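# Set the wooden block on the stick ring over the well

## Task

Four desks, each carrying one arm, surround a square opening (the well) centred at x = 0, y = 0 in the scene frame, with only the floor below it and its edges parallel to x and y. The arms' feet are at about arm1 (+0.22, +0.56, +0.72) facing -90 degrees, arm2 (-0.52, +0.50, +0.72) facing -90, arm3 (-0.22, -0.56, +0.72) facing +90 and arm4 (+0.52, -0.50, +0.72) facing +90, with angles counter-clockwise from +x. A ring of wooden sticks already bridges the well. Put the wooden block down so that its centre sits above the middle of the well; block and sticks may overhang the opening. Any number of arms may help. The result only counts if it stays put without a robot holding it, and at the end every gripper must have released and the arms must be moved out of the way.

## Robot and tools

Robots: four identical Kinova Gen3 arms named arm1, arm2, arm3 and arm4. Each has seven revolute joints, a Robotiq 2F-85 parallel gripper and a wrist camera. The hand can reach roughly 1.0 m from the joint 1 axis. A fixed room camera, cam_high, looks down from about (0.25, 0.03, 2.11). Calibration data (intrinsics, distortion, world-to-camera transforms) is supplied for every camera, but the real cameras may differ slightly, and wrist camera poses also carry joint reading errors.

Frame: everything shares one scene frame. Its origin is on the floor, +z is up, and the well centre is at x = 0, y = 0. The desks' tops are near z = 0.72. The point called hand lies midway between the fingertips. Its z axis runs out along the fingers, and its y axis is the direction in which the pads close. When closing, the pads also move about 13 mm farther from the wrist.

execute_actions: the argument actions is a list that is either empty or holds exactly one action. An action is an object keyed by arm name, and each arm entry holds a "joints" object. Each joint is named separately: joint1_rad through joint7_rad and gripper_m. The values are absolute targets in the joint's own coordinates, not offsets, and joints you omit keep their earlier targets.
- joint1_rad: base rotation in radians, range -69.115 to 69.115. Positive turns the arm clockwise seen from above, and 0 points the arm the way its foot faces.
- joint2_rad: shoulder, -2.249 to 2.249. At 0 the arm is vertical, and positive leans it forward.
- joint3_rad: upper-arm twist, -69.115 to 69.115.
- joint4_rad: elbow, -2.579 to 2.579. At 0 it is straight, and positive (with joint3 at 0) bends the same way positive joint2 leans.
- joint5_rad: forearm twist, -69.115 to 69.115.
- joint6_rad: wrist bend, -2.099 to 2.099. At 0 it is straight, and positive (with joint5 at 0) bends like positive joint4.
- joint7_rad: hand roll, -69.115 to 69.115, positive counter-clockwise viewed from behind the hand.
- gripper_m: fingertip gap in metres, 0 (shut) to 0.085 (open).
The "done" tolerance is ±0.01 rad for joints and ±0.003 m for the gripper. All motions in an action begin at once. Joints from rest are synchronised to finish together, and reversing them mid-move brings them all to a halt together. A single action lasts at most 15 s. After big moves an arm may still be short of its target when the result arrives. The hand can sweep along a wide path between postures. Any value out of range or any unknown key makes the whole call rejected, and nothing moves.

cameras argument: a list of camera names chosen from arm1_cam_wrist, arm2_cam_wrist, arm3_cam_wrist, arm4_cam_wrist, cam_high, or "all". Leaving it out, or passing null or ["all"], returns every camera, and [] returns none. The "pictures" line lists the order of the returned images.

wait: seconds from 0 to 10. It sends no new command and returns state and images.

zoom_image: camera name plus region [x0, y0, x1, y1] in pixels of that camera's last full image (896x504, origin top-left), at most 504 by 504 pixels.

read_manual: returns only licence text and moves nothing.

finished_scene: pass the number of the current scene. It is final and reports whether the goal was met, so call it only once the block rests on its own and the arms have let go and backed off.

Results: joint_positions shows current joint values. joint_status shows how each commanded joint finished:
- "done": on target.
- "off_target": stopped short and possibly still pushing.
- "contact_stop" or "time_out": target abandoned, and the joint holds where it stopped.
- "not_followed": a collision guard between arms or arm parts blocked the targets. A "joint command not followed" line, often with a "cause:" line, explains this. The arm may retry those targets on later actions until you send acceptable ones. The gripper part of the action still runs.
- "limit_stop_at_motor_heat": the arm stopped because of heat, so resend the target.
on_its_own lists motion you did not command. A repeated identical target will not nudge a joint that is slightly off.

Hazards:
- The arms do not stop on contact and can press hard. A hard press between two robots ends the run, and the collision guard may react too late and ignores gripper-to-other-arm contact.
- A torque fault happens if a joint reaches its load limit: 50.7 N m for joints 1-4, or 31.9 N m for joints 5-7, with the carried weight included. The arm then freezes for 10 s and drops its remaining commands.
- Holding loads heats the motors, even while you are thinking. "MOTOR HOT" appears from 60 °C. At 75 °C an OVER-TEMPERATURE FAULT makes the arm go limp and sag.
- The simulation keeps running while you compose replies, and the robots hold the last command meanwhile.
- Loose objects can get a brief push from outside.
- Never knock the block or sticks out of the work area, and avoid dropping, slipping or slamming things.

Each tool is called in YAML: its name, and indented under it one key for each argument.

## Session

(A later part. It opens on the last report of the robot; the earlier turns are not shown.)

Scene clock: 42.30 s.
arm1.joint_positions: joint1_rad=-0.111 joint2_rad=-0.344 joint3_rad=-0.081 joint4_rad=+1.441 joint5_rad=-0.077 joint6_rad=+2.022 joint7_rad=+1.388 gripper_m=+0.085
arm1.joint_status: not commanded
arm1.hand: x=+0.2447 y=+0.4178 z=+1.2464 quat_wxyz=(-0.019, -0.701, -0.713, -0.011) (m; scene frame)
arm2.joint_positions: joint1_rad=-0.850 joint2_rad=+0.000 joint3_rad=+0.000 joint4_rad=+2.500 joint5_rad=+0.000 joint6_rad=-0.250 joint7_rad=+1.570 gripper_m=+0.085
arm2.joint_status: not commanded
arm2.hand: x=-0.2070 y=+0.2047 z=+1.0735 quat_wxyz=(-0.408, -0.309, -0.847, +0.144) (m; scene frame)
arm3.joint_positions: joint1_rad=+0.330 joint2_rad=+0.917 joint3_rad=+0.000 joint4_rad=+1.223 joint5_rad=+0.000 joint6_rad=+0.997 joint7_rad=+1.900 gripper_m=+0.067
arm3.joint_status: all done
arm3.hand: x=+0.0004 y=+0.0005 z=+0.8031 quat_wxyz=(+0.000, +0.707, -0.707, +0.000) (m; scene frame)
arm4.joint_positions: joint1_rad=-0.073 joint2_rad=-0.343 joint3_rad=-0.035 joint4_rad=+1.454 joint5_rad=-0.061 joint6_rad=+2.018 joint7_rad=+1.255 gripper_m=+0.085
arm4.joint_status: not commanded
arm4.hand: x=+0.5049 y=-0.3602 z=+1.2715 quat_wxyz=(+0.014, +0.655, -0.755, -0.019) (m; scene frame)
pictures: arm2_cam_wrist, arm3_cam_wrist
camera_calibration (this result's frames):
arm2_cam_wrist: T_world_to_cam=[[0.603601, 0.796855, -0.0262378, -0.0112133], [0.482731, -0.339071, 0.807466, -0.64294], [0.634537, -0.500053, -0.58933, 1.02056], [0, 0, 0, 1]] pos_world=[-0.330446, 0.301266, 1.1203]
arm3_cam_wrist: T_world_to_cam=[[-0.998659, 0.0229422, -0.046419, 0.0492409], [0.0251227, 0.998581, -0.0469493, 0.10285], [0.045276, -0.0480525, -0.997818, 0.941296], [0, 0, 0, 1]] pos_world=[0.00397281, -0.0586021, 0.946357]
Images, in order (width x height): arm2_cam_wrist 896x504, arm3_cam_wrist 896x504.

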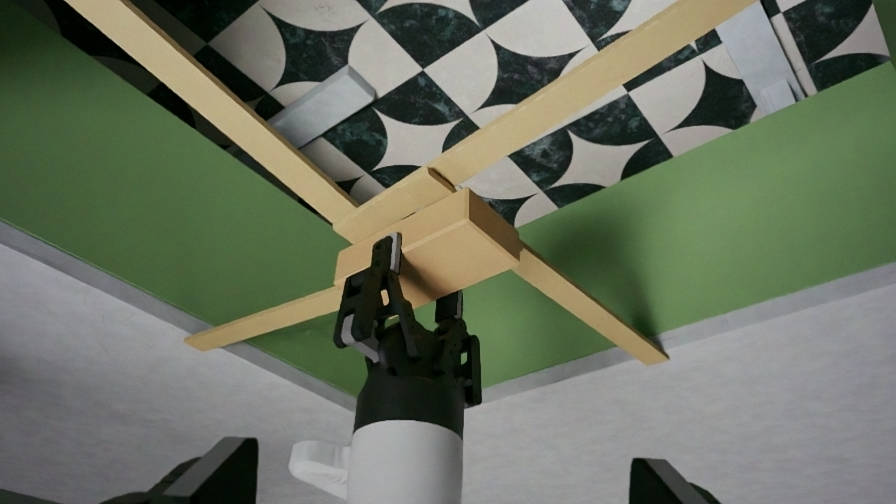

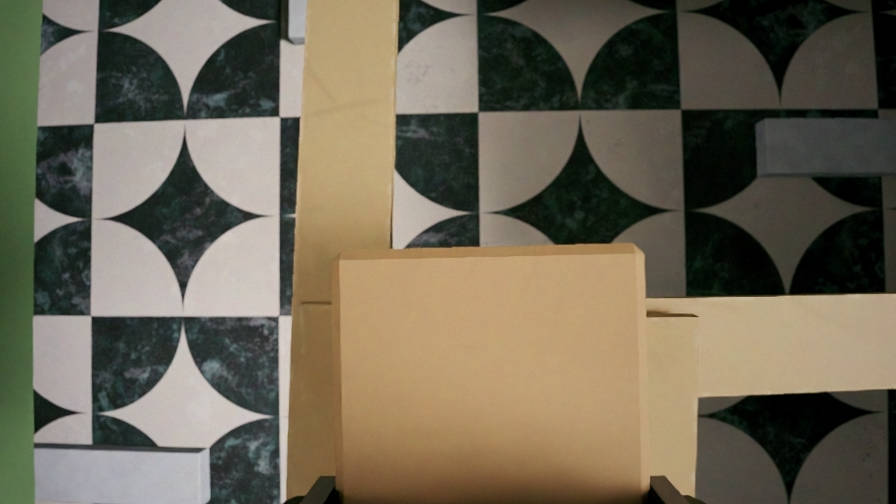

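The block is in contact, so I am releasing it.

execute_actions:
  actions:
    - {"arm3":{"joints":{"gripper_m":0.085,"joint2_rad":0.916}}}
  cameras: []

execute_actions:
  actions:
    - {"arm3":{"joints":{"joint2_rad":0.3,"joint6_rad":1.5}},"arm2":{"joints":{"joint2_rad":-0.2}}}
  cameras: ["arm3_cam_wrist","arm2_cam_wrist","cam_high"]

Scene clock: 45.03 s.
arm1.joint_positions: joint1_rad=-0.111 joint2_rad=-0.344 joint3_rad=-0.081 joint4_rad=+1.441 joint5_rad=-0.077 joint6_rad=+2.022 joint7_rad=+1.388 gripper_m=+0.085
arm1.joint_status: not commanded
arm1.hand: x=+0.2447 y=+0.4178 z=+1.2464 quat_wxyz=(-0.019, -0.701, -0.713, -0.011) (m; scene frame)
arm2.joint_positions: joint1_rad=-0.850 joint2_rad=+0.000 joint3_rad=+0.000 joint4_rad=+2.500 joint5_rad=+0.000 joint6_rad=-0.250 joint7_rad=+1.570 gripper_m=+0.085
arm2.joint_status: not commanded
arm2.hand: x=-0.2070 y=+0.2047 z=+1.0735 quat_wxyz=(-0.408, -0.309, -0.847, +0.144) (m; scene frame)
arm3.joint_positions: joint1_rad=+0.330 joint2_rad=+0.916 joint3_rad=+0.000 joint4_rad=+1.223 joint5_rad=+0.000 joint6_rad=+0.996 joint7_rad=+1.900 gripper_m=+0.085
arm3.joint_status: all done
arm3.hand: x=+0.0006 y=+0.0008 z=+0.8039 quat_wxyz=(-0.001, +0.707, -0.707, +0.000) (m; scene frame)
arm4.joint_positions: joint1_rad=-0.073 joint2_rad=-0.343 joint3_rad=-0.035 joint4_rad=+1.454 joint5_rad=-0.061 joint6_rad=+2.018 joint7_rad=+1.255 gripper_m=+0.085
arm4.joint_status: not commanded
arm4.hand: x=+0.5049 y=-0.3602 z=+1.2715 quat_wxyz=(+0.014, +0.655, -0.755, -0.019) (m; scene frame)
pictures: none
No camera images: the call's "cameras" was empty. Leave "cameras" out to get every camera's image.

Scene clock: 47.00 s.
arm1.joint_positions: joint1_rad=-0.111 joint2_rad=-0.344 joint3_rad=-0.081 joint4_rad=+1.441 joint5_rad=-0.077 joint6_rad=+2.022 joint7_rad=+1.388 gripper_m=+0.085
arm1.joint_status: not commanded
arm1.hand: x=+0.2447 y=+0.4178 z=+1.2464 quat_wxyz=(-0.019, -0.701, -0.713, -0.011) (m; scene frame)
arm2.joint_positions: joint1_rad=-0.850 joint2_rad=-0.200 joint3_rad=+0.000 joint4_rad=+2.500 joint5_rad=+0.000 joint6_rad=-0.250 joint7_rad=+1.570 gripper_m=+0.085
arm2.joint_status: all done
arm2.hand: x=-0.2101 y=+0.2066 z=+1.1595 quat_wxyz=(-0.490, -0.293, -0.802, +0.174) (m; scene frame)
arm3.joint_positions: joint1_rad=+0.330 joint2_rad=+0.300 joint3_rad=+0.000 joint4_rad=+1.223 joint5_rad=+0.000 joint6_rad=+1.500 joint7_rad=+1.900 gripper_m=+0.085
arm3.joint_status: all done
arm3.hand: x=-0.0397 y=-0.1167 z=+1.1364 quat_wxyz=(-0.051, +0.706, -0.706, -0.025) (m; scene frame)
arm4.joint_positions: joint1_rad=-0.073 joint2_rad=-0.343 joint3_rad=-0.035 joint4_rad=+1.454 joint5_rad=-0.061 joint6_rad=+2.018 joint7_rad=+1.255 gripper_m=+0.085
arm4.joint_status: not commanded
arm4.hand: x=+0.5049 y=-0.3602 z=+1.2715 quat_wxyz=(+0.014, +0.655, -0.755, -0.019) (m; scene frame)
pictures: arm2_cam_wrist, arm3_cam_wrist, cam_high
camera_calibration (this result's frames):
arm2_cam_wrist: T_world_to_cam=[[0.609324, 0.792157, -0.0347958, 0.00352211], [0.35012, -0.229419, 0.908176, -0.877553], [0.711435, -0.565556, -0.417141, 0.904186], [0, 0, 0, 1]] pos_world=[-0.338167, 0.30725, 1.17427]
arm3_cam_wrist: T_world_to_cam=[[-0.996332, 0.0296893, -0.080262, 0.0667257], [0.0247949, 0.997811, 0.0613035, 0.113399], [0.0819064, 0.0590885, -0.994887, 1.28067], [0, 0, 0, 1]] pos_world=[-0.0412256, -0.190805, 1.27252]
Images, in order (width x height): arm2_cam_wrist 896x504, arm3_cam_wrist 896x504, cam_high 896x504.

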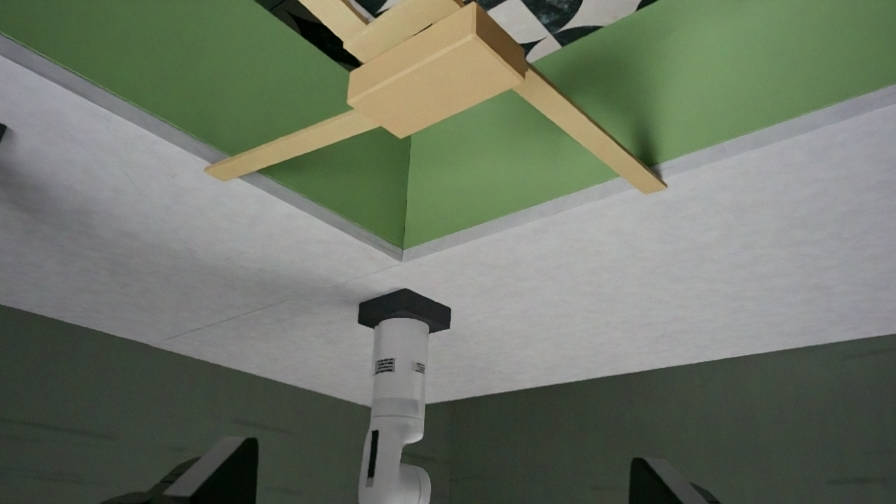

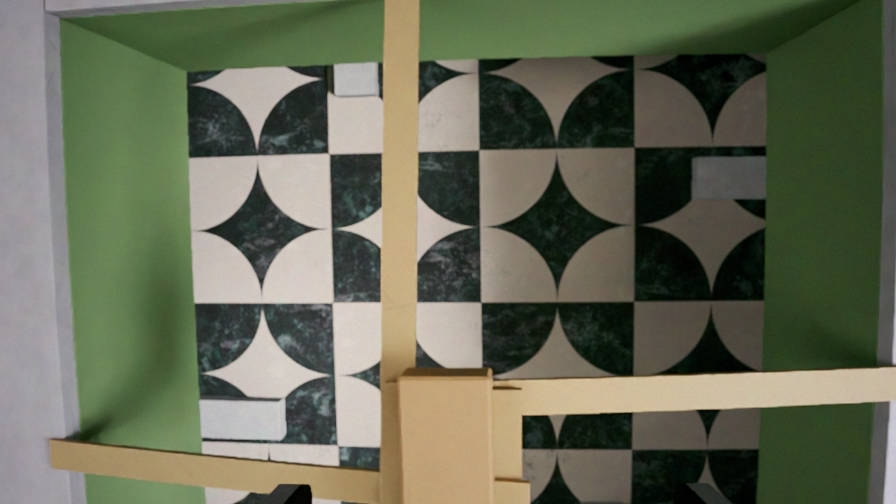

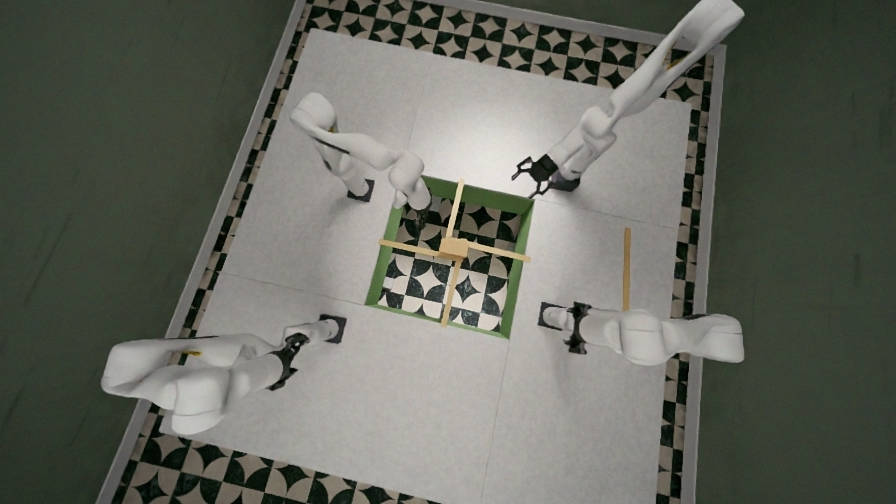

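finished_scene:
  scene: 1

The scene is finished: the task was done.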